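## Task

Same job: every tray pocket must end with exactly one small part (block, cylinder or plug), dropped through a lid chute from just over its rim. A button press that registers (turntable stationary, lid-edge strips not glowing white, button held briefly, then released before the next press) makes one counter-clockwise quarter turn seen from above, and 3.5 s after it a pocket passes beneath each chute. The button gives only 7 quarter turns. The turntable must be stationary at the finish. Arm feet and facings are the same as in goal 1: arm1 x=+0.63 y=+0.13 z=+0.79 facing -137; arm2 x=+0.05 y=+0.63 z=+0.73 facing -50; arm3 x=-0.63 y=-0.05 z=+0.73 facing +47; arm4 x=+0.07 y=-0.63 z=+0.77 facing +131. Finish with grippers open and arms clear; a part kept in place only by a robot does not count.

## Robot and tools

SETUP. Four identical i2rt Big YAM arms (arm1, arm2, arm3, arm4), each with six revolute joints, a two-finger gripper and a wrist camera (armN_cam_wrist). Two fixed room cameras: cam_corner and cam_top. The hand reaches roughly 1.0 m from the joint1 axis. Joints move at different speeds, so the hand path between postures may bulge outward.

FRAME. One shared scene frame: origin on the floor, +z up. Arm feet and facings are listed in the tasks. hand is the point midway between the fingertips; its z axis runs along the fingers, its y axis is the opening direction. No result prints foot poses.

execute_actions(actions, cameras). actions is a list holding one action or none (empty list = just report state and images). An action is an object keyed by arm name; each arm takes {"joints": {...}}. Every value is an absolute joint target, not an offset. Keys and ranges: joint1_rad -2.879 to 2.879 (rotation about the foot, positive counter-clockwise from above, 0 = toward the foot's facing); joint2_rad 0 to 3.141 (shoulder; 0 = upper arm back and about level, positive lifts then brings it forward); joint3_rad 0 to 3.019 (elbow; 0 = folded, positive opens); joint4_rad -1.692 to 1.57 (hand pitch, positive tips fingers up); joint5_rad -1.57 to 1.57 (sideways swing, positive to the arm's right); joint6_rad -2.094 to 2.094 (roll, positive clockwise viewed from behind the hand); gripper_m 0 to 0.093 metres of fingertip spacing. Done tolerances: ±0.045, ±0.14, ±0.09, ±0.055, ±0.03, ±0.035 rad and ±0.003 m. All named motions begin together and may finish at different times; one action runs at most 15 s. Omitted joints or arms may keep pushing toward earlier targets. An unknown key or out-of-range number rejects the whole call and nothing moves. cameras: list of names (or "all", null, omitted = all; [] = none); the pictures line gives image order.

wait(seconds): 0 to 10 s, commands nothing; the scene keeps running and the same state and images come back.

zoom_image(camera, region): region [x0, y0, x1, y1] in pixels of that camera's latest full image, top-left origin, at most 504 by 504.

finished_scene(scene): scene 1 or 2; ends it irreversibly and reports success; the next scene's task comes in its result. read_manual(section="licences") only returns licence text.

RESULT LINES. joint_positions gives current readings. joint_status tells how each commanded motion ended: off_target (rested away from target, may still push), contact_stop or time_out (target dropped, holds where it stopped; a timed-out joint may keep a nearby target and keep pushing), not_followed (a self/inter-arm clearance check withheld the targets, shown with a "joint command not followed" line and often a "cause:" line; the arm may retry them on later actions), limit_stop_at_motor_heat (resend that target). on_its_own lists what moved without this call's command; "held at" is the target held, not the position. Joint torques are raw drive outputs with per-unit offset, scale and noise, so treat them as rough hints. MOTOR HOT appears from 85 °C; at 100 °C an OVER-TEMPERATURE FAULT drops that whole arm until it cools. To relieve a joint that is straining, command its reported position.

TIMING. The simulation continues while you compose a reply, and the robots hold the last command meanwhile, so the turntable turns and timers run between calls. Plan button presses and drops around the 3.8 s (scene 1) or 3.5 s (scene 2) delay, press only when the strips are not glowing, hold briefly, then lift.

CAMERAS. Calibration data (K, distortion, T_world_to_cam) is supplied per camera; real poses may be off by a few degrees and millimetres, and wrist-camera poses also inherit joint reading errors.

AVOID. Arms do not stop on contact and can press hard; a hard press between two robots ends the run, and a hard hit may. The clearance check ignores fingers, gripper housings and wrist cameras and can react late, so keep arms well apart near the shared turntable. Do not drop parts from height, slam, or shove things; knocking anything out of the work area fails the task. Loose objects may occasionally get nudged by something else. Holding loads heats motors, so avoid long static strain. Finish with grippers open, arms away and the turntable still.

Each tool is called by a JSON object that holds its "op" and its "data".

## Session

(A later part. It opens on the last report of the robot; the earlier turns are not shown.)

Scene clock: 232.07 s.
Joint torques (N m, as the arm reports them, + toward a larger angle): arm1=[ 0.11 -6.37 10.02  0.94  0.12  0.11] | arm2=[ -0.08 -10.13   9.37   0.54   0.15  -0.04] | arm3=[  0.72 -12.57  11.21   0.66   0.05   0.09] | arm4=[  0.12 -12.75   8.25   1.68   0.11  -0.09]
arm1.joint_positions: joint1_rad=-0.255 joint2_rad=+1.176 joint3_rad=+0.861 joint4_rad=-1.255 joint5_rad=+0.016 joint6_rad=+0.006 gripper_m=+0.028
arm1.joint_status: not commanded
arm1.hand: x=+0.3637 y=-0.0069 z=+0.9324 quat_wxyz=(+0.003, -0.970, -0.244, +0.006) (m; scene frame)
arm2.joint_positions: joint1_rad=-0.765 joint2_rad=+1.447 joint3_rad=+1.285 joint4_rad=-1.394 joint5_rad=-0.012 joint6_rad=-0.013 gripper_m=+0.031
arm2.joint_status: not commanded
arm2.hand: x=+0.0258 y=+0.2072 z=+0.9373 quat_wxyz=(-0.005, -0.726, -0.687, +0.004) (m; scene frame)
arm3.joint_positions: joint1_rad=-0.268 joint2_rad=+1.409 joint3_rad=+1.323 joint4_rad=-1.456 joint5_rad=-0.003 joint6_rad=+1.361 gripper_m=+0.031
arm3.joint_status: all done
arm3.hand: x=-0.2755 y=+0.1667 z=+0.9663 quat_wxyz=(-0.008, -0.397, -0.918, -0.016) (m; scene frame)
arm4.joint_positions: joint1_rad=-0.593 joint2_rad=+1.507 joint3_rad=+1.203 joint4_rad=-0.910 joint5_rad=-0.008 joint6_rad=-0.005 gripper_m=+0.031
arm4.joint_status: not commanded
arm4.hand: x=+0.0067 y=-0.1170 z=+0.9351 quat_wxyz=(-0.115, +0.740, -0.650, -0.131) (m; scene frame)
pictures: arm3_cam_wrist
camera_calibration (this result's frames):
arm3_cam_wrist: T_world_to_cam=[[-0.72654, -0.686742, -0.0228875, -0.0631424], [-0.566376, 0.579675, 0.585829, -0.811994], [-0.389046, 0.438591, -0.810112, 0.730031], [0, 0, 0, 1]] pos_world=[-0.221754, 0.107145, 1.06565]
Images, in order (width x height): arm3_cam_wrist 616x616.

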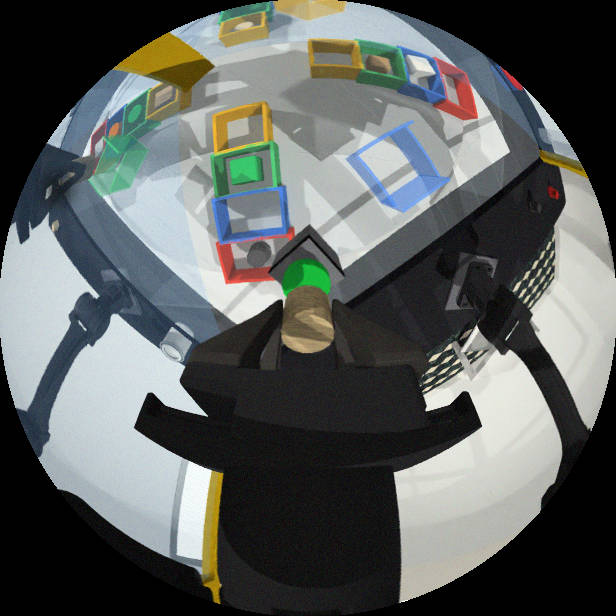

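{"op": "execute_actions", "data": {"actions": [{"arm3":{"joints":{"joint2_rad":1.5,"joint3_rad":1.28}}}], "cameras": []}}

{"op": "execute_actions", "data": {"actions": [{"arm3":{"joints":{"joint2_rad":1.39}}}], "cameras": []}}

{"op": "execute_actions", "data": {"actions": [{"arm3":{"joints":{"joint1_rad":-0.582,"joint2_rad":1.32,"joint3_rad":1.165,"joint4_rad":-1.385,"joint6_rad":1.94}}}], "cameras": []}}

{"op": "wait", "data": {"seconds": 0.35}}

{"op": "execute_actions", "data": {"actions": [{"arm3":{"joints":{"gripper_m":0.07}},"arm4":{"joints":{"gripper_m":0.06}}}], "cameras": ["arm3_cam_wrist"]}}

{"op": "execute_actions", "data": {"actions": [{"arm3":{"joints":{"joint2_rad":0.85,"joint3_rad":0.98,"joint4_rad":-1.65,"joint6_rad":0}},"arm4":{"joints":{"joint2_rad":0.9,"joint3_rad":1.0,"joint4_rad":-1.65}}}], "cameras": ["cam_top"]}}

Scene clock: 243.07 s.
Joint torques (N m, as the arm reports them, + toward a larger angle): arm1=[ 0.15 -6.47 10.02  0.95  0.12  0.11] | arm2=[  0.06 -10.37   9.4    0.57   0.14  -0.05] | arm3=[ 0.71 -9.4   5.8   0.62  0.16  0.08] | arm4=[  0.27 -12.99   8.32   1.59   0.12  -0.07]
arm1.joint_positions: joint1_rad=-0.255 joint2_rad=+1.176 joint3_rad=+0.861 joint4_rad=-1.255 joint5_rad=+0.016 joint6_rad=+0.006 gripper_m=+0.028
arm1.joint_status: not commanded
arm1.hand: x=+0.3637 y=-0.0069 z=+0.9324 quat_wxyz=(+0.003, -0.970, -0.244, +0.006) (m; scene frame)
arm2.joint_positions: joint1_rad=-0.765 joint2_rad=+1.447 joint3_rad=+1.285 joint4_rad=-1.394 joint5_rad=-0.012 joint6_rad=-0.013 gripper_m=+0.031
arm2.joint_status: not commanded
arm2.hand: x=+0.0258 y=+0.2072 z=+0.9373 quat_wxyz=(-0.005, -0.726, -0.687, +0.004) (m; scene frame)
arm3.joint_positions: joint1_rad=-0.268 joint2_rad=+1.470 joint3_rad=+1.306 joint4_rad=-1.455 joint5_rad=-0.006 joint6_rad=+1.362 gripper_m=+0.031
arm3.joint_status: all done
arm3.hand: x=-0.2750 y=+0.1674 z=+0.9360 quat_wxyz=(+0.016, -0.397, -0.917, +0.015) (m; scene frame)
arm4.joint_positions: joint1_rad=-0.593 joint2_rad=+1.507 joint3_rad=+1.203 joint4_rad=-0.910 joint5_rad=-0.008 joint6_rad=-0.005 gripper_m=+0.031
arm4.joint_status: not commanded
arm4.hand: x=+0.0067 y=-0.1170 z=+0.9351 quat_wxyz=(-0.115, +0.740, -0.650, -0.131) (m; scene frame)
pictures: none
No camera images: the call's "cameras" was empty. Leave "cameras" out to get every camera's image.

Scene clock: 243.93 s.
Joint torques (N m, as the arm reports them, + toward a larger angle): arm1=[ 0.17 -6.37 10.    0.94  0.13  0.11] | arm2=[  0.08 -10.24   9.39   0.53   0.15  -0.04] | arm3=[  0.82 -10.41   7.57   0.58   0.15   0.08] | arm4=[  0.13 -12.69   8.39   1.66   0.08  -0.1 ]
arm1.joint_positions: joint1_rad=-0.255 joint2_rad=+1.176 joint3_rad=+0.861 joint4_rad=-1.255 joint5_rad=+0.016 joint6_rad=+0.006 gripper_m=+0.028
arm1.joint_status: not commanded
arm1.hand: x=+0.3637 y=-0.0069 z=+0.9324 quat_wxyz=(+0.003, -0.970, -0.244, +0.006) (m; scene frame)
arm2.joint_positions: joint1_rad=-0.765 joint2_rad=+1.447 joint3_rad=+1.285 joint4_rad=-1.394 joint5_rad=-0.012 joint6_rad=-0.013 gripper_m=+0.031
arm2.joint_status: not commanded
arm2.hand: x=+0.0258 y=+0.2072 z=+0.9373 quat_wxyz=(-0.005, -0.726, -0.687, +0.004) (m; scene frame)
arm3.joint_positions: joint1_rad=-0.268 joint2_rad=+1.387 joint3_rad=+1.282 joint4_rad=-1.450 joint5_rad=-0.006 joint6_rad=+1.362 gripper_m=+0.031
arm3.joint_status: all done
arm3.hand: x=-0.2864 y=+0.1605 z=+0.9591 quat_wxyz=(-0.003, -0.397, -0.918, -0.011) (m; scene frame)
arm4.joint_positions: joint1_rad=-0.593 joint2_rad=+1.507 joint3_rad=+1.203 joint4_rad=-0.910 joint5_rad=-0.008 joint6_rad=-0.005 gripper_m=+0.031
arm4.joint_status: not commanded
arm4.hand: x=+0.0067 y=-0.1170 z=+0.9351 quat_wxyz=(-0.115, +0.740, -0.650, -0.131) (m; scene frame)
pictures: none
No camera images: the call's "cameras" was empty. Leave "cameras" out to get every camera's image.

Scene clock: 245.50 s.
Joint torques (N m, as the arm reports them, + toward a larger angle): arm1=[ 0.12 -6.46 10.01  0.98  0.12  0.11] | arm2=[  0.06 -10.47   9.4    0.6    0.16  -0.04] | arm3=[  1.8  -10.68   7.76   1.02   0.05   0.09] | arm4=[  0.35 -12.96   8.33   1.65   0.11  -0.09]
arm1.joint_positions: joint1_rad=-0.255 joint2_rad=+1.176 joint3_rad=+0.861 joint4_rad=-1.255 joint5_rad=+0.016 joint6_rad=+0.006 gripper_m=+0.028
arm1.joint_status: not commanded
arm1.hand: x=+0.3637 y=-0.0069 z=+0.9324 quat_wxyz=(+0.003, -0.970, -0.244, +0.006) (m; scene frame)
arm2.joint_positions: joint1_rad=-0.765 joint2_rad=+1.447 joint3_rad=+1.285 joint4_rad=-1.394 joint5_rad=-0.012 joint6_rad=-0.013 gripper_m=+0.031
arm2.joint_status: not commanded
arm2.hand: x=+0.0258 y=+0.2072 z=+0.9373 quat_wxyz=(-0.005, -0.726, -0.687, +0.004) (m; scene frame)
arm3.joint_positions: joint1_rad=-0.587 joint2_rad=+1.325 joint3_rad=+1.167 joint4_rad=-1.398 joint5_rad=-0.003 joint6_rad=+1.930 gripper_m=+0.031
arm3.joint_status: all done
arm3.hand: x=-0.2640 y=+0.0357 z=+0.9370 quat_wxyz=(-0.001, -0.753, -0.658, -0.010) (m; scene frame)
arm4.joint_positions: joint1_rad=-0.593 joint2_rad=+1.507 joint3_rad=+1.203 joint4_rad=-0.910 joint5_rad=-0.008 joint6_rad=-0.005 gripper_m=+0.031
arm4.joint_status: not commanded
arm4.hand: x=+0.0067 y=-0.1170 z=+0.9351 quat_wxyz=(-0.115, +0.740, -0.650, -0.131) (m; scene frame)
pictures: none
No camera images: the call's "cameras" was empty. Leave "cameras" out to get every camera's image.

Scene clock: 245.87 s.
Joint torques (N m, as the arm reports them, + toward a larger angle): arm1=[ 0.08 -6.5  10.02  0.95  0.12  0.11] | arm2=[  0.15 -10.41   9.38   0.54   0.14  -0.03] | arm3=[  2.06 -10.68   7.67   1.02   0.06   0.09] | arm4=[  0.38 -12.61   8.26   1.61   0.12  -0.12]
arm1.joint_positions: joint1_rad=-0.255 joint2_rad=+1.176 joint3_rad=+0.861 joint4_rad=-1.255 joint5_rad=+0.016 joint6_rad=+0.006 gripper_m=+0.028
arm1.joint_status: not commanded
arm1.hand: x=+0.3637 y=-0.0069 z=+0.9324 quat_wxyz=(+0.003, -0.970, -0.244, +0.006) (m; scene frame)
arm2.joint_positions: joint1_rad=-0.765 joint2_rad=+1.447 joint3_rad=+1.285 joint4_rad=-1.394 joint5_rad=-0.012 joint6_rad=-0.013 gripper_m=+0.031
arm2.joint_status: not commanded
arm2.hand: x=+0.0258 y=+0.2072 z=+0.9373 quat_wxyz=(-0.005, -0.726, -0.687, +0.004) (m; scene frame)
arm3.joint_positions: joint1_rad=-0.587 joint2_rad=+1.325 joint3_rad=+1.167 joint4_rad=-1.398 joint5_rad=-0.003 joint6_rad=+1.931 gripper_m=+0.031
arm3.joint_status: all done
arm3.hand: x=-0.2640 y=+0.0357 z=+0.9370 quat_wxyz=(-0.001, -0.753, -0.658, -0.010) (m; scene frame)
arm4.joint_positions: joint1_rad=-0.593 joint2_rad=+1.507 joint3_rad=+1.203 joint4_rad=-0.910 joint5_rad=-0.008 joint6_rad=-0.005 gripper_m=+0.031
arm4.joint_status: not commanded
arm4.hand: x=+0.0067 y=-0.1170 z=+0.9351 quat_wxyz=(-0.115, +0.740, -0.650, -0.131) (m; scene frame)
wait: 0.37 s; at rest by 0.27 s
pictures: arm1_cam_wrist, arm2_cam_wrist, arm3_cam_wrist, arm4_cam_wrist, cam_corner, cam_top
camera_calibration (this result's frames):
arm1_cam_wrist: T_world_to_cam=[[-0.462023, 0.886508, 0.0252545, 0.145724], [0.725676, 0.361525, 0.585401, -0.805141], [0.509833, 0.288795, -0.810351, 0.694066], [0, 0, 0, 1]] pos_world=[0.297741, -0.0385504, 1.03009]
arm2_cam_wrist: T_world_to_cam=[[-0.9976, 0.0684225, -0.0106381, 0.0255661], [0.0499012, 0.816899, 0.574618, -0.705421], [0.0480071, 0.572708, -0.818352, 0.770971], [0, 0, 0, 1]] pos_world=[0.0236941, 0.132967, 1.03655]
arm3_cam_wrist: T_world_to_cam=[[-0.991407, 0.13079, -0.00244079, -0.263631], [0.103341, 0.794506, 0.598399, -0.554949], [0.0802038, 0.593004, -0.801195, 0.87824], [0, 0, 0, 1]] pos_world=[-0.274455, -0.0454099, 1.03508]
arm4_cam_wrist: T_world_to_cam=[[0.993511, 0.113583, 0.00586387, -0.00342721], [0.107506, -0.954686, 0.277519, -0.367365], [0.0371195, -0.275088, -0.960702, 0.988936], [0, 0, 0, 1]] pos_world=[0.00619015, -0.0782849, 1.05204]
Images, in order (width x height): arm1_cam_wrist 616x616, arm2_cam_wrist 616x616, arm3_cam_wrist 616x616, arm4_cam_wrist 616x616, cam_corner 896x504, cam_top 896x504.

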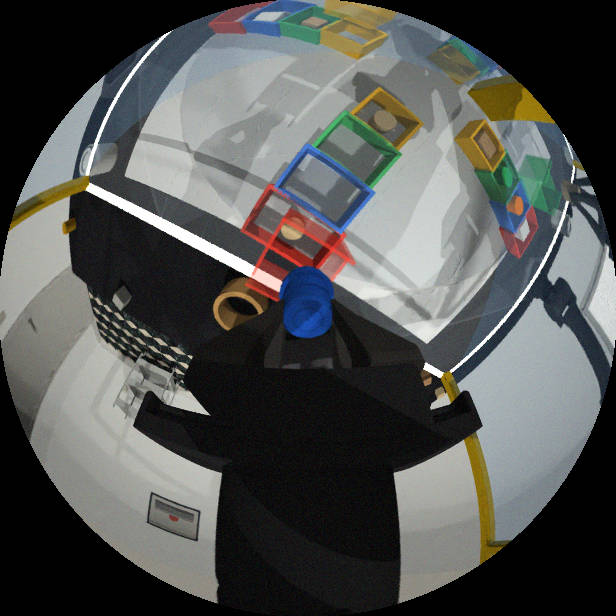

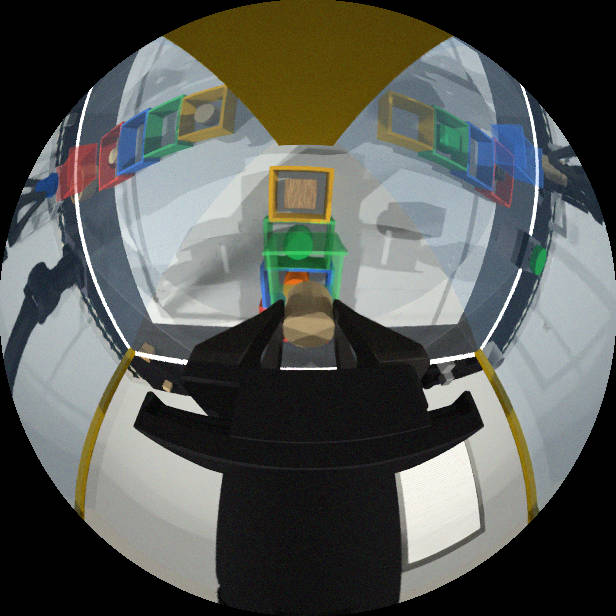

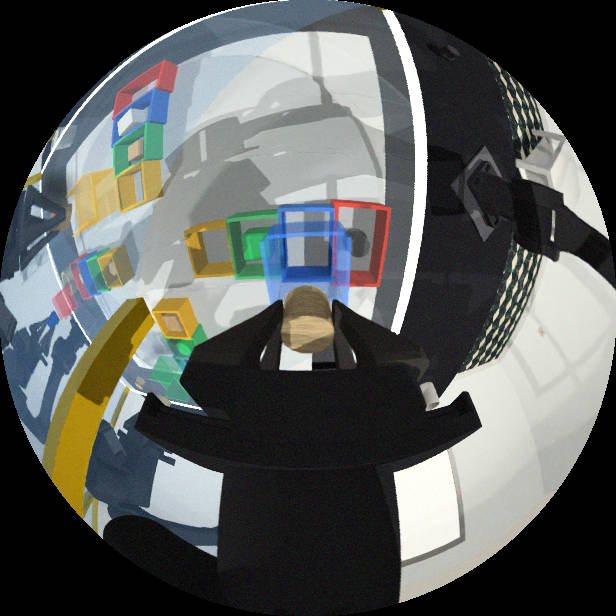

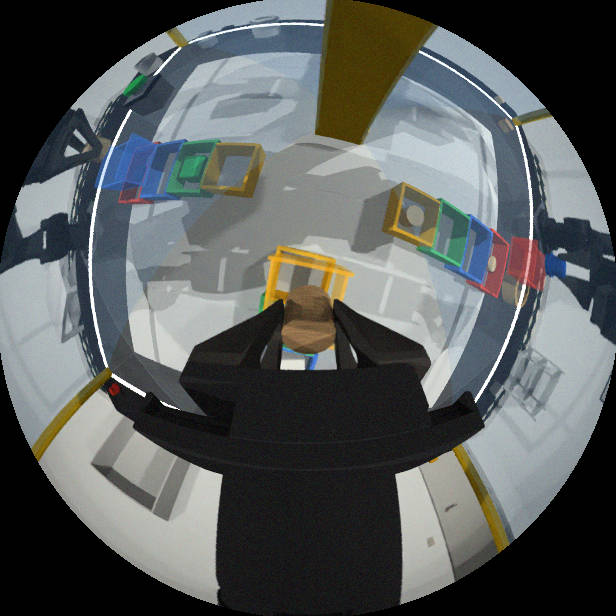

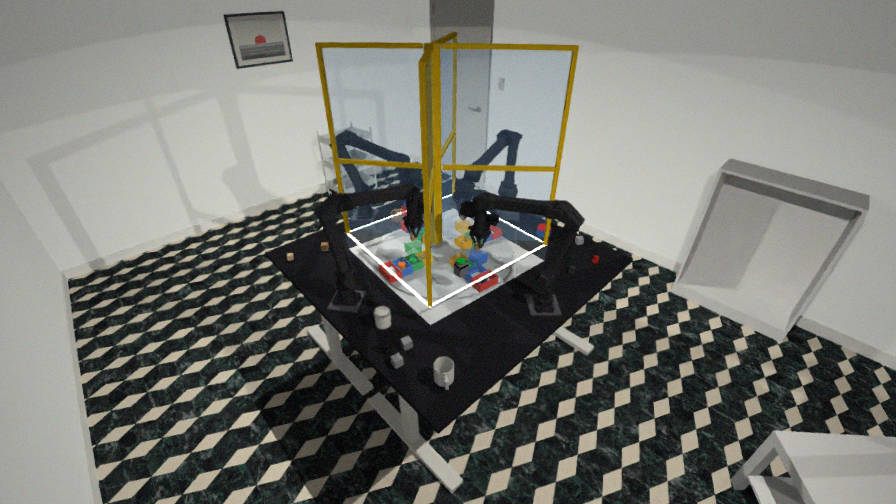

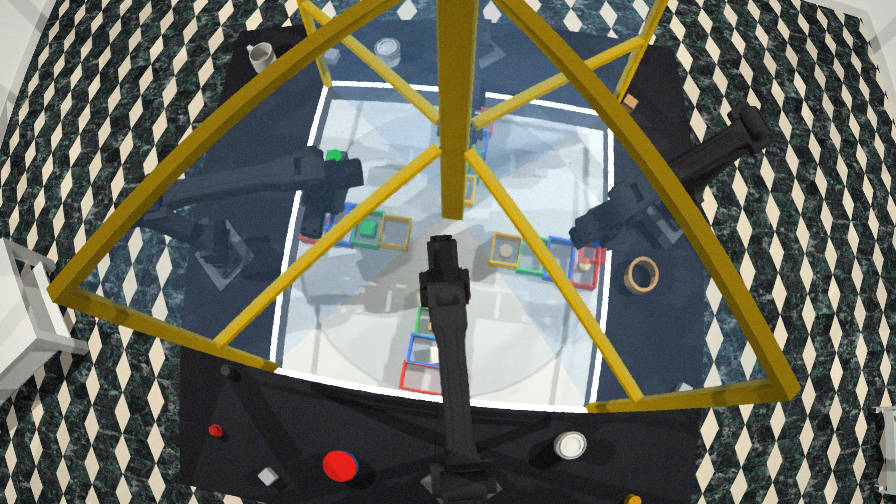

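Scene clock: 246.47 s.
Joint torques (N m, as the arm reports them, + toward a larger angle): arm1=[ 0.12 -6.41  9.99  0.96  0.13  0.11] | arm2=[  0.   -10.1    9.32   0.6    0.15  -0.02] | arm3=[  1.96 -10.7    7.7    1.02   0.06   0.1 ] | arm4=[  0.35 -12.6    8.27   1.7    0.13  -0.08]
arm1.joint_positions: joint1_rad=-0.255 joint2_rad=+1.176 joint3_rad=+0.861 joint4_rad=-1.255 joint5_rad=+0.016 joint6_rad=+0.006 gripper_m=+0.028
arm1.joint_status: not commanded
arm1.hand: x=+0.3637 y=-0.0069 z=+0.9324 quat_wxyz=(+0.003, -0.970, -0.244, +0.006) (m; scene frame)
arm2.joint_positions: joint1_rad=-0.765 joint2_rad=+1.447 joint3_rad=+1.285 joint4_rad=-1.394 joint5_rad=-0.012 joint6_rad=-0.013 gripper_m=+0.031
arm2.joint_status: not commanded
arm2.hand: x=+0.0258 y=+0.2072 z=+0.9373 quat_wxyz=(-0.005, -0.726, -0.687, +0.004) (m; scene frame)
arm3.joint_positions: joint1_rad=-0.587 joint2_rad=+1.325 joint3_rad=+1.167 joint4_rad=-1.398 joint5_rad=-0.003 joint6_rad=+1.931 gripper_m=+0.070
arm3.joint_status: all done
arm3.hand: x=-0.2640 y=+0.0357 z=+0.9370 quat_wxyz=(-0.001, -0.753, -0.658, -0.010) (m; scene frame)
arm4.joint_positions: joint1_rad=-0.593 joint2_rad=+1.507 joint3_rad=+1.203 joint4_rad=-0.910 joint5_rad=-0.008 joint6_rad=-0.005 gripper_m=+0.060
arm4.joint_status: all done
arm4.hand: x=+0.0067 y=-0.1170 z=+0.9351 quat_wxyz=(-0.115, +0.740, -0.650, -0.131) (m; scene frame)
pictures: arm3_cam_wrist
camera_calibration (this result's frames):
arm3_cam_wrist: T_world_to_cam=[[-0.991357, 0.131168, -0.00243546, -0.263637], [0.103647, 0.794463, 0.598403, -0.554871], [0.0804263, 0.592979, -0.801191, 0.878297], [0, 0, 0, 1]] pos_world=[-0.274486, -0.0454065, 1.03508]
Images, in order (width x height): arm3_cam_wrist 616x616.

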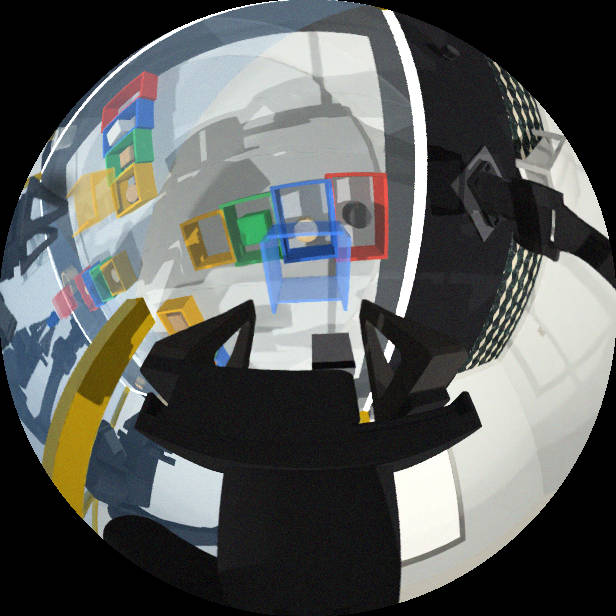

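Scene clock: 248.80 s.
Joint torques (N m, as the arm reports them, + toward a larger angle): arm1=[ 0.1  -6.46  9.99  0.96  0.13  0.11] | arm2=[  0.03 -10.39   9.43   0.63   0.14  -0.04] | arm3=[ 1.81 -1.94  8.23  0.34 -0.04 -0.05] | arm4=[ 0.22 -2.77  8.19 -0.49  0.1  -0.08]
arm1.joint_positions: joint1_rad=-0.255 joint2_rad=+1.176 joint3_rad=+0.861 joint4_rad=-1.255 joint5_rad=+0.016 joint6_rad=+0.006 gripper_m=+0.028
arm1.joint_status: not commanded
arm1.hand: x=+0.3637 y=-0.0069 z=+0.9324 quat_wxyz=(+0.003, -0.970, -0.244, +0.006) (m; scene frame)
arm2.joint_positions: joint1_rad=-0.765 joint2_rad=+1.447 joint3_rad=+1.285 joint4_rad=-1.394 joint5_rad=-0.012 joint6_rad=-0.013 gripper_m=+0.031
arm2.joint_status: not commanded
arm2.hand: x=+0.0258 y=+0.2072 z=+0.9373 quat_wxyz=(-0.005, -0.726, -0.687, +0.004) (m; scene frame)
arm3.joint_positions: joint1_rad=-0.587 joint2_rad=+0.846 joint3_rad=+0.977 joint4_rad=-1.641 joint5_rad=-0.003 joint6_rad=+0.010 gripper_m=+0.070
arm3.joint_status: all done
arm3.hand: x=-0.4213 y=-0.0007 z=+0.9917 quat_wxyz=(-0.032, +0.108, -0.994, -0.008) (m; scene frame)
arm4.joint_positions: joint1_rad=-0.593 joint2_rad=+0.891 joint3_rad=+0.994 joint4_rad=-1.637 joint5_rad=-0.008 joint6_rad=-0.005 gripper_m=+0.060
arm4.joint_status: all done
arm4.hand: x=+0.0416 y=-0.4046 z=+1.0302 quat_wxyz=(-0.009, +0.751, -0.661, -0.012) (m; scene frame)
pictures: cam_top
Images, in order (width x height): cam_top 896x504.

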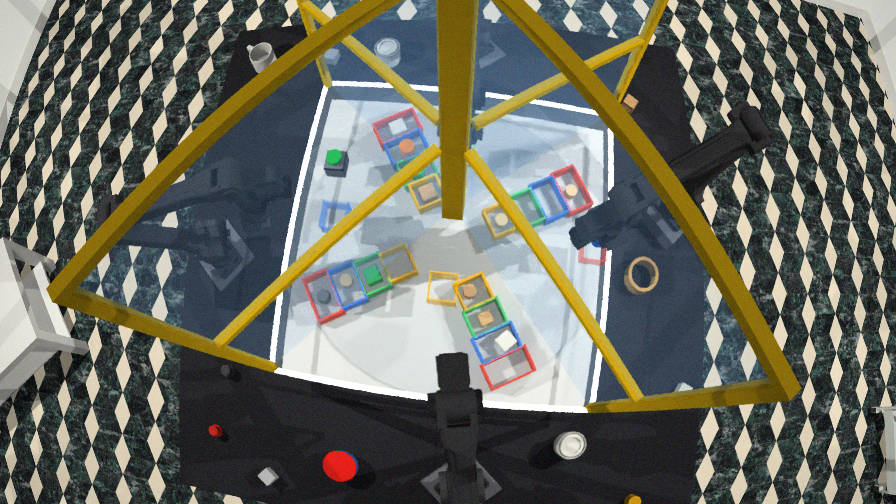

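{"op": "execute_actions", "data": {"actions": [{"arm3":{"joints":{"joint1_rad":-2.3}},"arm4":{"joints":{"joint1_rad":-2.465}}}], "cameras": []}}

{"op": "execute_actions", "data": {"actions": [{"arm3":{"joints":{"joint2_rad":1.22,"joint3_rad":0.8,"joint4_rad":-1.12,"gripper_m":0.08}},"arm4":{"joints":{"joint2_rad":1.77,"joint3_rad":1.36,"joint4_rad":-1.105,"gripper_m":0.08}}}], "cameras": ["arm3_cam_wrist","arm4_cam_wrist"]}}

Scene clock: 260.27 s.
Joint torques (N m, as the arm reports them, + toward a larger angle): arm1=[ 0.13 -6.4  10.01  0.94  0.13  0.11] | arm2=[  0.23 -10.25   9.39   0.57   0.14  -0.03] | arm3=[ 0.54 -2.4   8.2   0.16 -0.1  -0.09] | arm4=[ 0.33 -3.27  8.24 -0.46  0.1  -0.1 ]
arm1.joint_positions: joint1_rad=-0.255 joint2_rad=+1.176 joint3_rad=+0.861 joint4_rad=-1.255 joint5_rad=+0.016 joint6_rad=+0.006 gripper_m=+0.028
arm1.joint_status: not commanded
arm1.hand: x=+0.3637 y=-0.0069 z=+0.9324 quat_wxyz=(+0.003, -0.970, -0.244, +0.006) (m; scene frame)
arm2.joint_positions: joint1_rad=-0.765 joint2_rad=+1.447 joint3_rad=+1.285 joint4_rad=-1.394 joint5_rad=-0.012 joint6_rad=-0.013 gripper_m=+0.031
arm2.joint_status: not commanded
arm2.hand: x=+0.0258 y=+0.2072 z=+0.9373 quat_wxyz=(-0.005, -0.726, -0.687, +0.004) (m; scene frame)
arm3.joint_positions: joint1_rad=-2.292 joint2_rad=+0.847 joint3_rad=+0.977 joint4_rad=-1.641 joint5_rad=-0.003 joint6_rad=+0.008 gripper_m=+0.070
arm3.joint_status: all done
arm3.hand: x=-0.6113 y=-0.2633 z=+0.9893 quat_wxyz=(-0.023, -0.677, -0.736, +0.016) (m; scene frame)
arm4.joint_positions: joint1_rad=-2.463 joint2_rad=+0.895 joint3_rad=+0.994 joint4_rad=-1.637 joint5_rad=-0.008 joint6_rad=-0.005 gripper_m=+0.060
arm4.joint_status: all done
arm4.hand: x=+0.2927 y=-0.6674 z=+1.0323 quat_wxyz=(-0.020, -0.086, -0.996, +0.001) (m; scene frame)
pictures: none
No camera images: the call's "cameras" was empty. Leave "cameras" out to get every camera's image.

Scene clock: 261.73 s.
Joint torques (N m, as the arm reports them, + toward a larger angle): arm1=[ 0.11 -6.38 10.01  0.94  0.13  0.1 ] | arm2=[  0.04 -10.45   9.4    0.53   0.13  -0.04] | arm3=[ 0.58 -7.88  7.62  1.18 -0.06 -0.09] | arm4=[  0.76 -17.27   8.73   0.77   0.09  -0.08]
arm1.joint_positions: joint1_rad=-0.255 joint2_rad=+1.176 joint3_rad=+0.861 joint4_rad=-1.255 joint5_rad=+0.016 joint6_rad=+0.006 gripper_m=+0.028
arm1.joint_status: not commanded
arm1.hand: x=+0.3637 y=-0.0069 z=+0.9324 quat_wxyz=(+0.003, -0.970, -0.244, +0.006) (m; scene frame)
arm2.joint_positions: joint1_rad=-0.765 joint2_rad=+1.447 joint3_rad=+1.285 joint4_rad=-1.394 joint5_rad=-0.012 joint6_rad=-0.013 gripper_m=+0.031
arm2.joint_status: not commanded
arm2.hand: x=+0.0258 y=+0.2072 z=+0.9373 quat_wxyz=(-0.005, -0.726, -0.687, +0.004) (m; scene frame)
arm3.joint_positions: joint1_rad=-2.292 joint2_rad=+1.228 joint3_rad=+0.794 joint4_rad=-1.133 joint5_rad=-0.003 joint6_rad=+0.008 gripper_m=+0.080
arm3.joint_status: all done
arm3.hand: x=-0.6024 y=-0.3526 z=+0.8290 quat_wxyz=(-0.002, -0.677, -0.736, -0.003) (m; scene frame)
arm4.joint_positions: joint1_rad=-2.463 joint2_rad=+1.794 joint3_rad=+1.335 joint4_rad=-1.119 joint5_rad=-0.008 joint6_rad=-0.005 gripper_m=+0.080
arm4.joint_status: all done
arm4.hand: x=+0.5756 y=-0.7189 z=+0.8430 quat_wxyz=(+0.000, -0.086, -0.996, -0.001) (m; scene frame)
pictures: arm3_cam_wrist, arm4_cam_wrist
camera_calibration (this result's frames):
arm3_cam_wrist: T_world_to_cam=[[-0.996205, -0.0868643, 0.00549323, -0.634836], [-0.0669909, 0.80552, 0.588769, -0.237616], [-0.0555679, 0.586167, -0.808283, 0.970735], [0, 0, 0, 1]] pos_world=[-0.594403, -0.432753, 0.928017]
arm4_cam_wrist: T_world_to_cam=[[-0.183421, -0.982992, 0.00913048, -0.613358], [-0.791577, 0.153199, 0.591553, 0.0716805], [-0.582891, 0.101276, -0.806214, 1.21098], [0, 0, 0, 1]] pos_world=[0.650104, -0.73655, 0.939503]
Images, in order (width x height): arm3_cam_wrist 616x616, arm4_cam_wrist 616x616.

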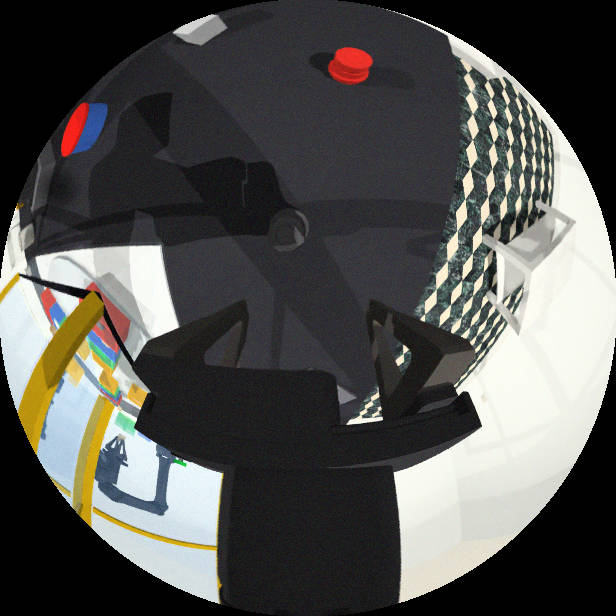

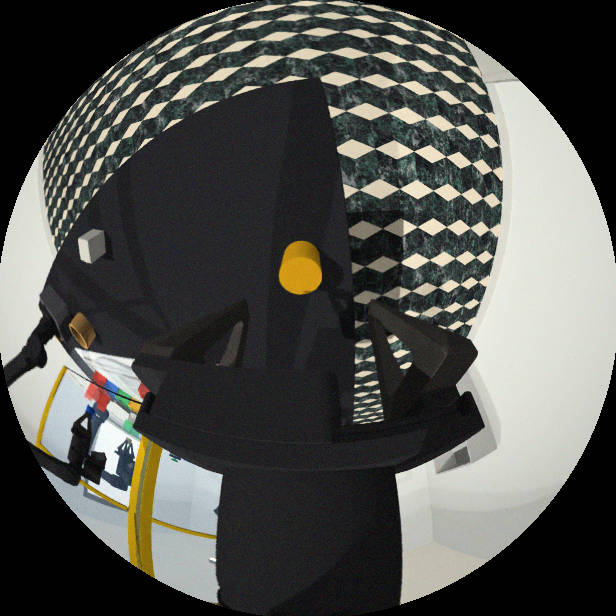

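{"op": "execute_actions", "data": {"actions": [{"arm3":{"joints":{"joint1_rad":-2.238,"joint2_rad":1.3,"joint3_rad":0.89}},"arm4":{"joints":{"joint2_rad":1.895,"joint3_rad":1.252,"joint4_rad":-0.89}}}], "cameras": []}}

{"op": "execute_actions", "data": {"actions": [{"arm3":{"joints":{"joint2_rad":1.455,"joint3_rad":0.762,"joint4_rad":-0.85}},"arm4":{"joints":{"gripper_m":0.02}}}], "cameras": ["arm3_cam_wrist","arm4_cam_wrist"]}}

{"op": "execute_actions", "data": {"actions": [{"arm3":{"joints":{"gripper_m":0.016}},"arm4":{"joints":{"joint2_rad":1.7}}}], "cameras": ["arm3_cam_wrist"]}}

Scene clock: 271.80 s.
Joint torques (N m, as the arm reports them, + toward a larger angle): arm1=[ 0.15 -6.42 10.01  0.95  0.13  0.11] | arm2=[  0.14 -10.11   9.36   0.5    0.14  -0.04] | arm3=[ 2.01 -8.66 10.46  0.93 -0.06 -0.09] | arm4=[  0.66 -17.29   6.73   0.82   0.1   -0.07]
arm1.joint_positions: joint1_rad=-0.255 joint2_rad=+1.176 joint3_rad=+0.861 joint4_rad=-1.255 joint5_rad=+0.016 joint6_rad=+0.006 gripper_m=+0.028
arm1.joint_status: not commanded
arm1.hand: x=+0.3637 y=-0.0069 z=+0.9324 quat_wxyz=(+0.003, -0.970, -0.244, +0.006) (m; scene frame)
arm2.joint_positions: joint1_rad=-0.765 joint2_rad=+1.447 joint3_rad=+1.285 joint4_rad=-1.394 joint5_rad=-0.012 joint6_rad=-0.013 gripper_m=+0.031
arm2.joint_status: not commanded
arm2.hand: x=+0.0258 y=+0.2072 z=+0.9373 quat_wxyz=(-0.005, -0.726, -0.687, +0.004) (m; scene frame)
arm3.joint_positions: joint1_rad=-2.244 joint2_rad=+1.303 joint3_rad=+0.842 joint4_rad=-1.130 joint5_rad=-0.003 joint6_rad=+0.008 gripper_m=+0.080
arm3.joint_status: all done
arm3.hand: x=-0.5854 y=-0.3692 z=+0.8237 quat_wxyz=(+0.007, -0.659, -0.752, -0.011) (m; scene frame)
arm4.joint_positions: joint1_rad=-2.463 joint2_rad=+1.917 joint3_rad=+1.243 joint4_rad=-0.905 joint5_rad=-0.008 joint6_rad=-0.005 gripper_m=+0.080
arm4.joint_status: all done
arm4.hand: x=+0.5742 y=-0.7191 z=+0.7530 quat_wxyz=(+0.001, -0.086, -0.996, -0.001) (m; scene frame)
pictures: none
No camera images: the call's "cameras" was empty. Leave "cameras" out to get every camera's image.

Scene clock: 272.83 s.
Joint torques (N m, as the arm reports them, + toward a larger angle): arm1=[ 0.2  -6.48 10.    0.93  0.13  0.11] | arm2=[  0.11 -10.23   9.35   0.58   0.13  -0.02] | arm3=[  2.23 -11.17   6.68   1.17  -0.04  -0.08] | arm4=[  0.67 -17.54   6.63   0.74   0.11  -0.07]
arm1.joint_positions: joint1_rad=-0.255 joint2_rad=+1.176 joint3_rad=+0.861 joint4_rad=-1.255 joint5_rad=+0.016 joint6_rad=+0.006 gripper_m=+0.028
arm1.joint_status: not commanded
arm1.hand: x=+0.3637 y=-0.0069 z=+0.9324 quat_wxyz=(+0.003, -0.970, -0.244, +0.006) (m; scene frame)
arm2.joint_positions: joint1_rad=-0.765 joint2_rad=+1.447 joint3_rad=+1.285 joint4_rad=-1.394 joint5_rad=-0.012 joint6_rad=-0.013 gripper_m=+0.031
arm2.joint_status: not commanded
arm2.hand: x=+0.0258 y=+0.2072 z=+0.9373 quat_wxyz=(-0.005, -0.726, -0.687, +0.004) (m; scene frame)
arm3.joint_positions: joint1_rad=-2.244 joint2_rad=+1.463 joint3_rad=+0.752 joint4_rad=-0.863 joint5_rad=-0.003 joint6_rad=+0.008 gripper_m=+0.080
arm3.joint_status: all done
arm3.hand: x=-0.5834 y=-0.3816 z=+0.7448 quat_wxyz=(+0.001, -0.659, -0.752, -0.005) (m; scene frame)
arm4.joint_positions: joint1_rad=-2.463 joint2_rad=+1.917 joint3_rad=+1.243 joint4_rad=-0.905 joint5_rad=-0.008 joint6_rad=-0.005 gripper_m=+0.038
arm4.joint_status: gripper_m off_target (ended at +0.038, target +0.020)
arm4.hand: x=+0.5742 y=-0.7191 z=+0.7530 quat_wxyz=(+0.001, -0.086, -0.996, -0.001) (m; scene frame)
pictures: arm3_cam_wrist, arm4_cam_wrist
camera_calibration (this result's frames):
arm3_cam_wrist: T_world_to_cam=[[-0.990977, -0.13393, 0.00528444, -0.632688], [-0.104681, 0.797976, 0.593529, -0.191754], [-0.083708, 0.58762, -0.804795, 0.902317], [0, 0, 0, 1]] pos_world=[-0.571521, -0.46194, 0.843335]
arm4_cam_wrist: T_world_to_cam=[[-0.183421, -0.982995, 0.00875191, -0.612657], [-0.791395, 0.152939, 0.591865, 0.123353], [-0.583139, 0.101634, -0.80599, 1.13793], [0, 0, 0, 1]] pos_world=[0.648816, -0.736757, 0.849511]
Images, in order (width x height): arm3_cam_wrist 616x616, arm4_cam_wrist 616x616.

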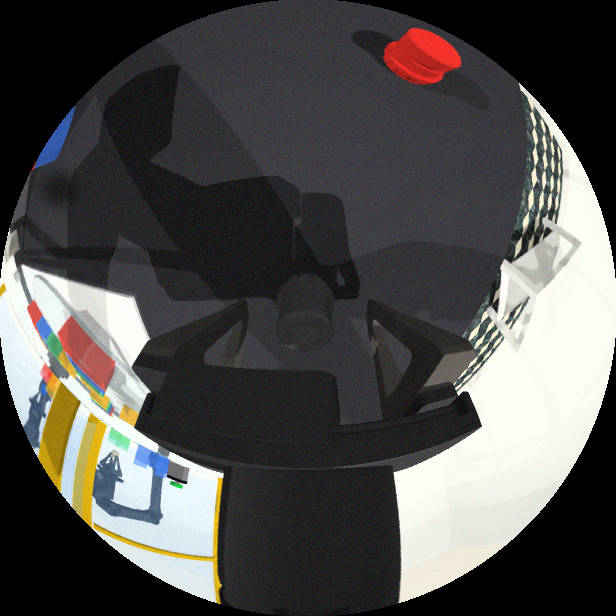

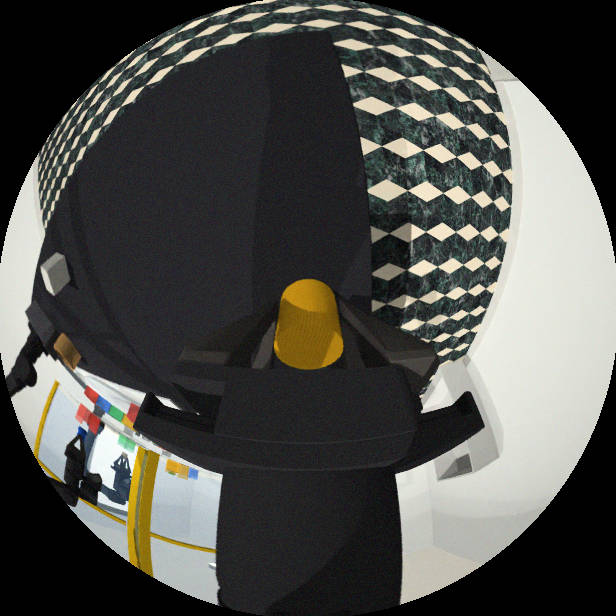

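Scene clock: 273.93 s.
Joint torques (N m, as the arm reports them, + toward a larger angle): arm1=[ 0.08 -6.4  10.    0.95  0.13  0.11] | arm2=[  0.21 -10.25   9.39   0.58   0.14  -0.05] | arm3=[  1.92 -10.23   6.68   1.08  -0.06  -0.09] | arm4=[  0.06 -14.12   8.07   1.26   0.1   -0.07]
arm1.joint_positions: joint1_rad=-0.255 joint2_rad=+1.176 joint3_rad=+0.861 joint4_rad=-1.255 joint5_rad=+0.016 joint6_rad=+0.006 gripper_m=+0.028
arm1.joint_status: not commanded
arm1.hand: x=+0.3637 y=-0.0069 z=+0.9324 quat_wxyz=(+0.003, -0.970, -0.244, +0.006) (m; scene frame)
arm2.joint_positions: joint1_rad=-0.765 joint2_rad=+1.447 joint3_rad=+1.285 joint4_rad=-1.394 joint5_rad=-0.012 joint6_rad=-0.013 gripper_m=+0.031
arm2.joint_status: not commanded
arm2.hand: x=+0.0258 y=+0.2072 z=+0.9373 quat_wxyz=(-0.005, -0.726, -0.687, +0.004) (m; scene frame)
arm3.joint_positions: joint1_rad=-2.244 joint2_rad=+1.463 joint3_rad=+0.752 joint4_rad=-0.863 joint5_rad=-0.003 joint6_rad=+0.008 gripper_m=+0.028
arm3.joint_status: gripper_m off_target (ended at +0.028, target +0.016)
arm3.hand: x=-0.5833 y=-0.3816 z=+0.7448 quat_wxyz=(+0.000, -0.659, -0.752, -0.006) (m; scene frame)
arm4.joint_positions: joint1_rad=-2.463 joint2_rad=+1.694 joint3_rad=+1.243 joint4_rad=-0.905 joint5_rad=-0.008 joint6_rad=-0.005 gripper_m=+0.038
arm4.joint_status: all done
arm4.hand: x=+0.5946 y=-0.7221 z=+0.8648 quat_wxyz=(-0.110, -0.085, -0.990, +0.009) (m; scene frame)
pictures: arm3_cam_wrist
camera_calibration (this result's frames):
arm3_cam_wrist: T_world_to_cam=[[-0.990979, -0.133927, 0.00490299, -0.632338], [-0.104903, 0.797945, 0.593531, -0.191898], [-0.0834022, 0.587663, -0.804796, 0.902512], [0, 0, 0, 1]] pos_world=[-0.571493, -0.461936, 0.843336]
Images, in order (width x height): arm3_cam_wrist 616x616.

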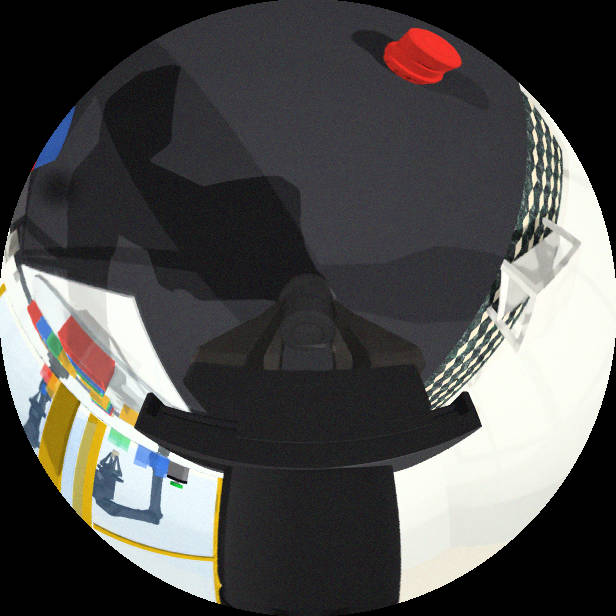

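{"op": "execute_actions", "data": {"actions": [{"arm3":{"joints":{"joint2_rad":0.85,"joint3_rad":1.0,"joint4_rad":-1.65}},"arm4":{"joints":{"joint2_rad":0.9,"joint3_rad":1.0,"joint4_rad":-1.65}}}], "cameras": []}}

{"op": "execute_actions", "data": {"actions": [{"arm3":{"joints":{"joint1_rad":-0.265,"joint6_rad":1.37}},"arm4":{"joints":{"joint1_rad":-0.59}}}], "cameras": []}}

{"op": "execute_actions", "data": {"actions": [{"arm3":{"joints":{"joint2_rad":1.4,"joint3_rad":1.37,"joint4_rad":-1.45}},"arm4":{"joints":{"joint2_rad":1.48,"joint3_rad":1.35,"joint4_rad":-1.05}}}], "cameras": []}}

{"op": "execute_actions", "data": {"actions": [{"arm4":{"joints":{"joint2_rad":1.505,"joint3_rad":1.22,"joint4_rad":-0.9}}}]}}

Scene clock: 282.73 s.
Joint torques (N m, as the arm reports them, + toward a larger angle): arm1=[ 0.13 -6.37 10.03  0.95  0.13  0.11] | arm2=[  0.04 -10.04   9.38   0.56   0.14  -0.05] | arm3=[ 1.69 -2.18  9.4   0.12 -0.06 -0.09] | arm4=[ 0.64 -3.69  8.12 -0.36  0.13 -0.08]
arm1.joint_positions: joint1_rad=-0.255 joint2_rad=+1.176 joint3_rad=+0.861 joint4_rad=-1.255 joint5_rad=+0.016 joint6_rad=+0.006 gripper_m=+0.028
arm1.joint_status: not commanded
arm1.hand: x=+0.3637 y=-0.0069 z=+0.9324 quat_wxyz=(+0.003, -0.970, -0.244, +0.006) (m; scene frame)
arm2.joint_positions: joint1_rad=-0.765 joint2_rad=+1.447 joint3_rad=+1.285 joint4_rad=-1.394 joint5_rad=-0.012 joint6_rad=-0.013 gripper_m=+0.031
arm2.joint_status: not commanded
arm2.hand: x=+0.0258 y=+0.2072 z=+0.9373 quat_wxyz=(-0.005, -0.726, -0.687, +0.004) (m; scene frame)
arm3.joint_positions: joint1_rad=-2.244 joint2_rad=+0.845 joint3_rad=+0.980 joint4_rad=-1.639 joint5_rad=-0.003 joint6_rad=+0.008 gripper_m=+0.028
arm3.joint_status: all done
arm3.hand: x=-0.6009 y=-0.2631 z=+0.9912 quat_wxyz=(-0.026, -0.659, -0.752, +0.018) (m; scene frame)
arm4.joint_positions: joint1_rad=-2.463 joint2_rad=+0.896 joint3_rad=+0.995 joint4_rad=-1.638 joint5_rad=-0.008 joint6_rad=-0.005 gripper_m=+0.038
arm4.joint_status: all done
arm4.hand: x=+0.2930 y=-0.6673 z=+1.0325 quat_wxyz=(-0.019, -0.086, -0.996, +0.000) (m; scene frame)
pictures: none
No camera images: the call's "cameras" was empty. Leave "cameras" out to get every camera's image.

Scene clock: 284.83 s.
Joint torques (N m, as the arm reports them, + toward a larger angle): arm1=[ 0.17 -6.43  9.99  0.94  0.13  0.11] | arm2=[  0.13 -10.17   9.44   0.63   0.14  -0.03] | arm3=[ 2.04 -2.37  9.27  0.08  0.09  0.06] | arm4=[ 0.82 -3.72  8.17 -0.38  0.13 -0.11]
arm1.joint_positions: joint1_rad=-0.255 joint2_rad=+1.176 joint3_rad=+0.861 joint4_rad=-1.255 joint5_rad=+0.016 joint6_rad=+0.006 gripper_m=+0.028
arm1.joint_status: not commanded
arm1.hand: x=+0.3637 y=-0.0069 z=+0.9324 quat_wxyz=(+0.003, -0.970, -0.244, +0.006) (m; scene frame)
arm2.joint_positions: joint1_rad=-0.765 joint2_rad=+1.447 joint3_rad=+1.285 joint4_rad=-1.394 joint5_rad=-0.012 joint6_rad=-0.013 gripper_m=+0.031
arm2.joint_status: not commanded
arm2.hand: x=+0.0258 y=+0.2072 z=+0.9373 quat_wxyz=(-0.005, -0.726, -0.687, +0.004) (m; scene frame)
arm3.joint_positions: joint1_rad=-0.273 joint2_rad=+0.849 joint3_rad=+0.980 joint4_rad=-1.639 joint5_rad=-0.004 joint6_rad=+1.360 gripper_m=+0.028
arm3.joint_status: all done
arm3.hand: x=-0.4451 y=+0.0627 z=+0.9928 quat_wxyz=(-0.017, -0.399, -0.916, -0.031) (m; scene frame)
arm4.joint_positions: joint1_rad=-0.592 joint2_rad=+0.896 joint3_rad=+0.995 joint4_rad=-1.638 joint5_rad=-0.008 joint6_rad=-0.005 gripper_m=+0.038
arm4.joint_status: all done
arm4.hand: x=+0.0412 y=-0.4038 z=+1.0295 quat_wxyz=(-0.007, +0.751, -0.660, -0.011) (m; scene frame)
pictures: none
No camera images: the call's "cameras" was empty. Leave "cameras" out to get every camera's image.

Scene clock: 286.30 s.
Joint torques (N m, as the arm reports them, + toward a larger angle): arm1=[ 0.16 -6.42 10.03  0.94  0.13  0.12] | arm2=[  0.18 -10.02   9.43   0.6    0.14  -0.04] | arm3=[  2.28 -12.06  11.08   0.81   0.08   0.07] | arm4=[  1.03 -14.42  11.44   1.51   0.12  -0.05]
arm1.joint_positions: joint1_rad=-0.255 joint2_rad=+1.176 joint3_rad=+0.861 joint4_rad=-1.255 joint5_rad=+0.016 joint6_rad=+0.006 gripper_m=+0.028
arm1.joint_status: not commanded
arm1.hand: x=+0.3637 y=-0.0069 z=+0.9324 quat_wxyz=(+0.003, -0.970, -0.244, +0.006) (m; scene frame)
arm2.joint_positions: joint1_rad=-0.765 joint2_rad=+1.447 joint3_rad=+1.285 joint4_rad=-1.394 joint5_rad=-0.012 joint6_rad=-0.013 gripper_m=+0.031
arm2.joint_status: not commanded
arm2.hand: x=+0.0258 y=+0.2072 z=+0.9373 quat_wxyz=(-0.005, -0.726, -0.687, +0.004) (m; scene frame)
arm3.joint_positions: joint1_rad=-0.273 joint2_rad=+1.409 joint3_rad=+1.323 joint4_rad=-1.456 joint5_rad=-0.004 joint6_rad=+1.361 gripper_m=+0.028
arm3.joint_status: all done
arm3.hand: x=-0.2746 y=+0.1647 z=+0.9662 quat_wxyz=(-0.007, -0.400, -0.917, -0.016) (m; scene frame)
arm4.joint_positions: joint1_rad=-0.592 joint2_rad=+1.502 joint3_rad=+1.302 joint4_rad=-1.069 joint5_rad=-0.008 joint6_rad=-0.005 gripper_m=+0.038
arm4.joint_status: all done
arm4.hand: x=+0.0065 y=-0.1218 z=+0.9693 quat_wxyz=(-0.096, +0.743, -0.652, -0.111) (m; scene frame)
pictures: none
No camera images: the call's "cameras" was empty. Leave "cameras" out to get every camera's image.

Scene clock: 287.23 s.
Joint torques (N m, as the arm reports them, + toward a larger angle): arm1=[ 0.1  -6.43 10.01  0.94  0.13  0.11] | arm2=[  0.02 -10.24   9.36   0.57   0.14  -0.02] | arm3=[  2.25 -12.12  11.36   0.83   0.08   0.09] | arm4=[  0.42 -12.85   8.33   1.65   0.09  -0.09]
arm1.joint_positions: joint1_rad=-0.255 joint2_rad=+1.176 joint3_rad=+0.861 joint4_rad=-1.255 joint5_rad=+0.016 joint6_rad=+0.006 gripper_m=+0.028
arm1.joint_status: not commanded
arm1.hand: x=+0.3637 y=-0.0069 z=+0.9324 quat_wxyz=(+0.003, -0.970, -0.244, +0.006) (m; scene frame)
arm2.joint_positions: joint1_rad=-0.765 joint2_rad=+1.447 joint3_rad=+1.285 joint4_rad=-1.394 joint5_rad=-0.012 joint6_rad=-0.013 gripper_m=+0.031
arm2.joint_status: not commanded
arm2.hand: x=+0.0258 y=+0.2072 z=+0.9373 quat_wxyz=(-0.005, -0.726, -0.687, +0.004) (m; scene frame)
arm3.joint_positions: joint1_rad=-0.273 joint2_rad=+1.409 joint3_rad=+1.323 joint4_rad=-1.456 joint5_rad=-0.004 joint6_rad=+1.361 gripper_m=+0.028
arm3.joint_status: not commanded
arm3.hand: x=-0.2746 y=+0.1647 z=+0.9662 quat_wxyz=(-0.007, -0.400, -0.917, -0.016) (m; scene frame)
arm4.joint_positions: joint1_rad=-0.592 joint2_rad=+1.506 joint3_rad=+1.214 joint4_rad=-0.920 joint5_rad=-0.008 joint6_rad=-0.005 gripper_m=+0.038
arm4.joint_status: all done
arm4.hand: x=+0.0059 y=-0.1157 z=+0.9398 quat_wxyz=(-0.115, +0.740, -0.649, -0.132) (m; scene frame)
pictures: arm1_cam_wrist, arm2_cam_wrist, arm3_cam_wrist, arm4_cam_wrist, cam_corner, cam_top
camera_calibration (this result's frames):
arm1_cam_wrist: T_world_to_cam=[[-0.462023, 0.886508, 0.0252545, 0.145724], [0.725676, 0.361525, 0.585401, -0.805141], [0.509833, 0.288795, -0.810351, 0.694066], [0, 0, 0, 1]] pos_world=[0.297741, -0.0385504, 1.03009]
arm2_cam_wrist: T_world_to_cam=[[-0.9976, 0.0684225, -0.0106381, 0.0255661], [0.0499012, 0.816899, 0.574618, -0.705421], [0.0480071, 0.572708, -0.818352, 0.770971], [0, 0, 0, 1]] pos_world=[0.0236941, 0.132967, 1.03655]
arm3_cam_wrist: T_world_to_cam=[[-0.730452, -0.682585, -0.0227479, -0.0657504], [-0.56252, 0.58241, 0.586831, -0.810592], [-0.387314, 0.441448, -0.80939, 0.730445], [0, 0, 0, 1]] pos_world=[-0.22109, 0.104763, 1.0654]
arm4_cam_wrist: T_world_to_cam=[[0.993368, 0.114848, 0.00547877, -0.00225343], [0.108913, -0.955161, 0.275328, -0.365251], [0.0368541, -0.272906, -0.961335, 0.994707], [0, 0, 0, 1]] pos_world=[0.00535987, -0.0771538, 1.05682]
Images, in order (width x height): arm1_cam_wrist 616x616, arm2_cam_wrist 616x616, arm3_cam_wrist 616x616, arm4_cam_wrist 616x616, cam_corner 896x504, cam_top 896x504.

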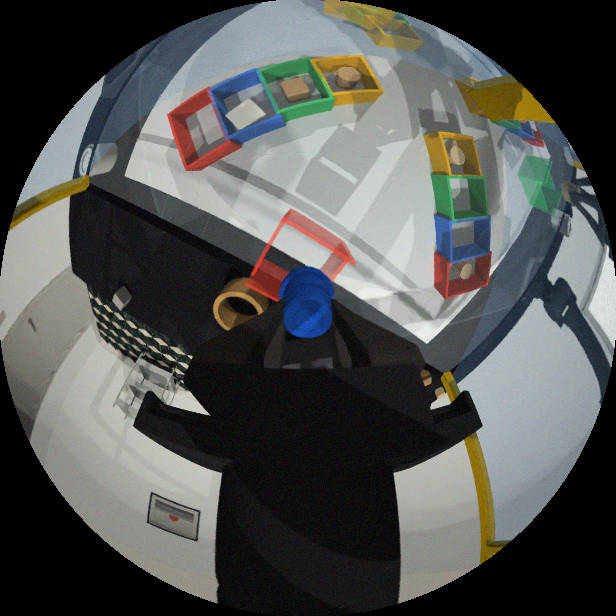

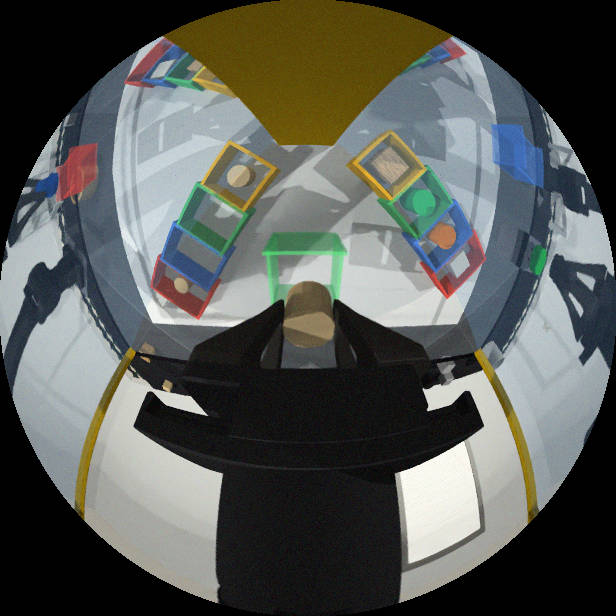

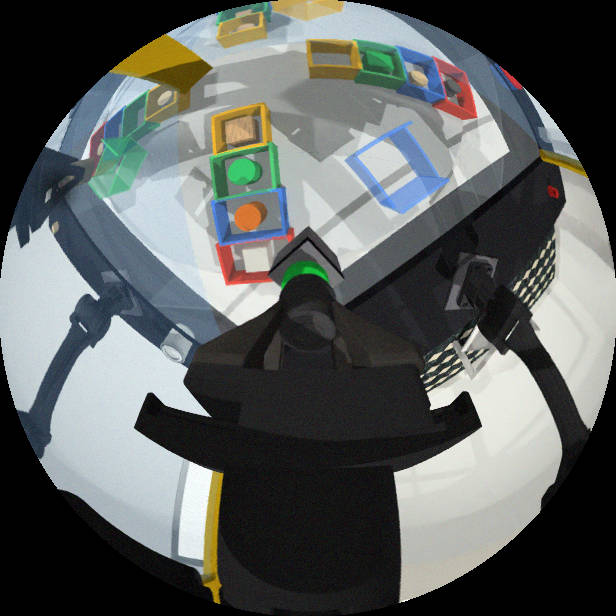

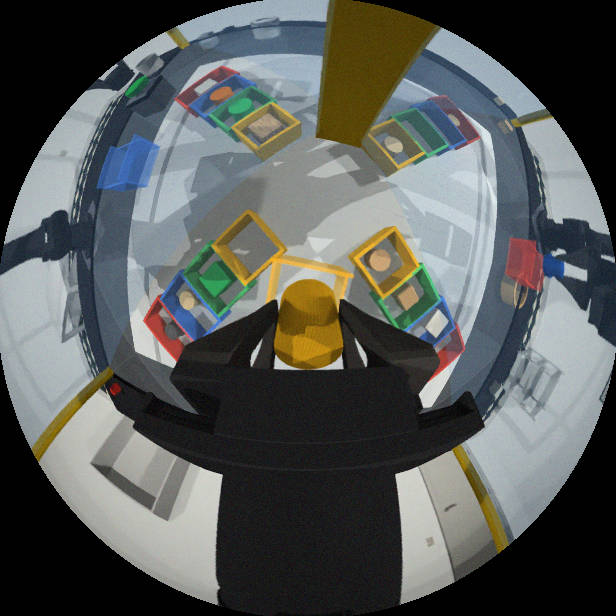

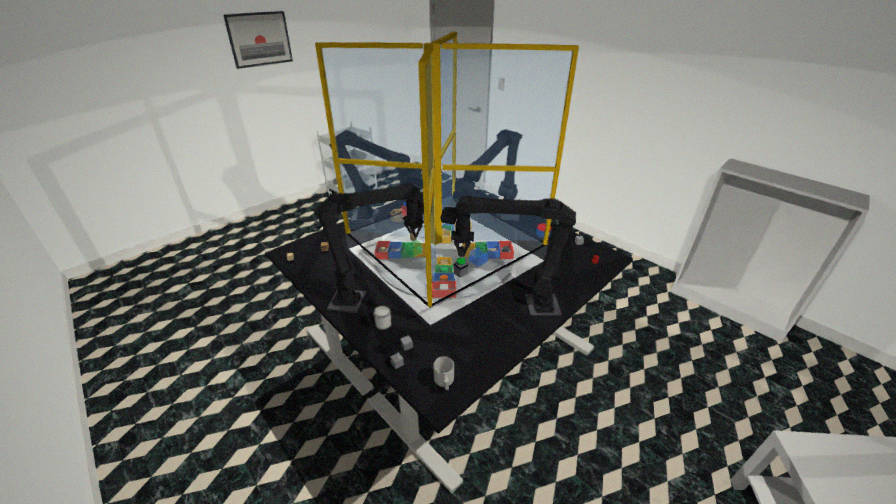

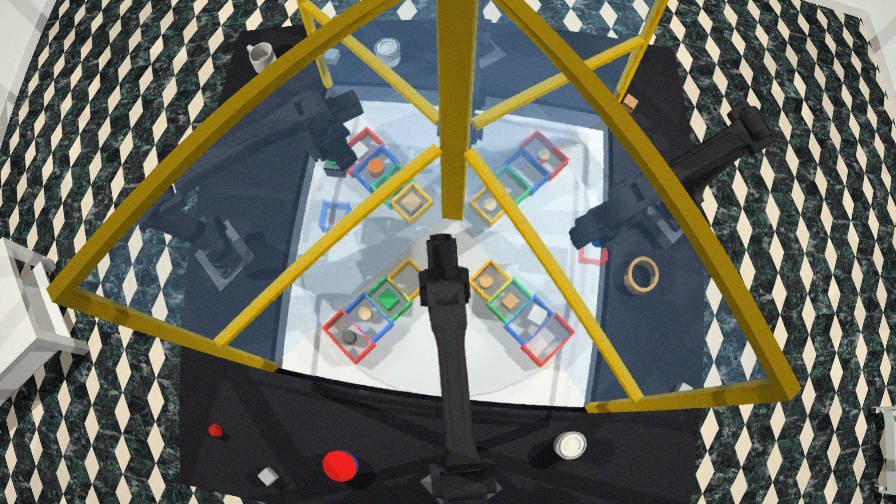

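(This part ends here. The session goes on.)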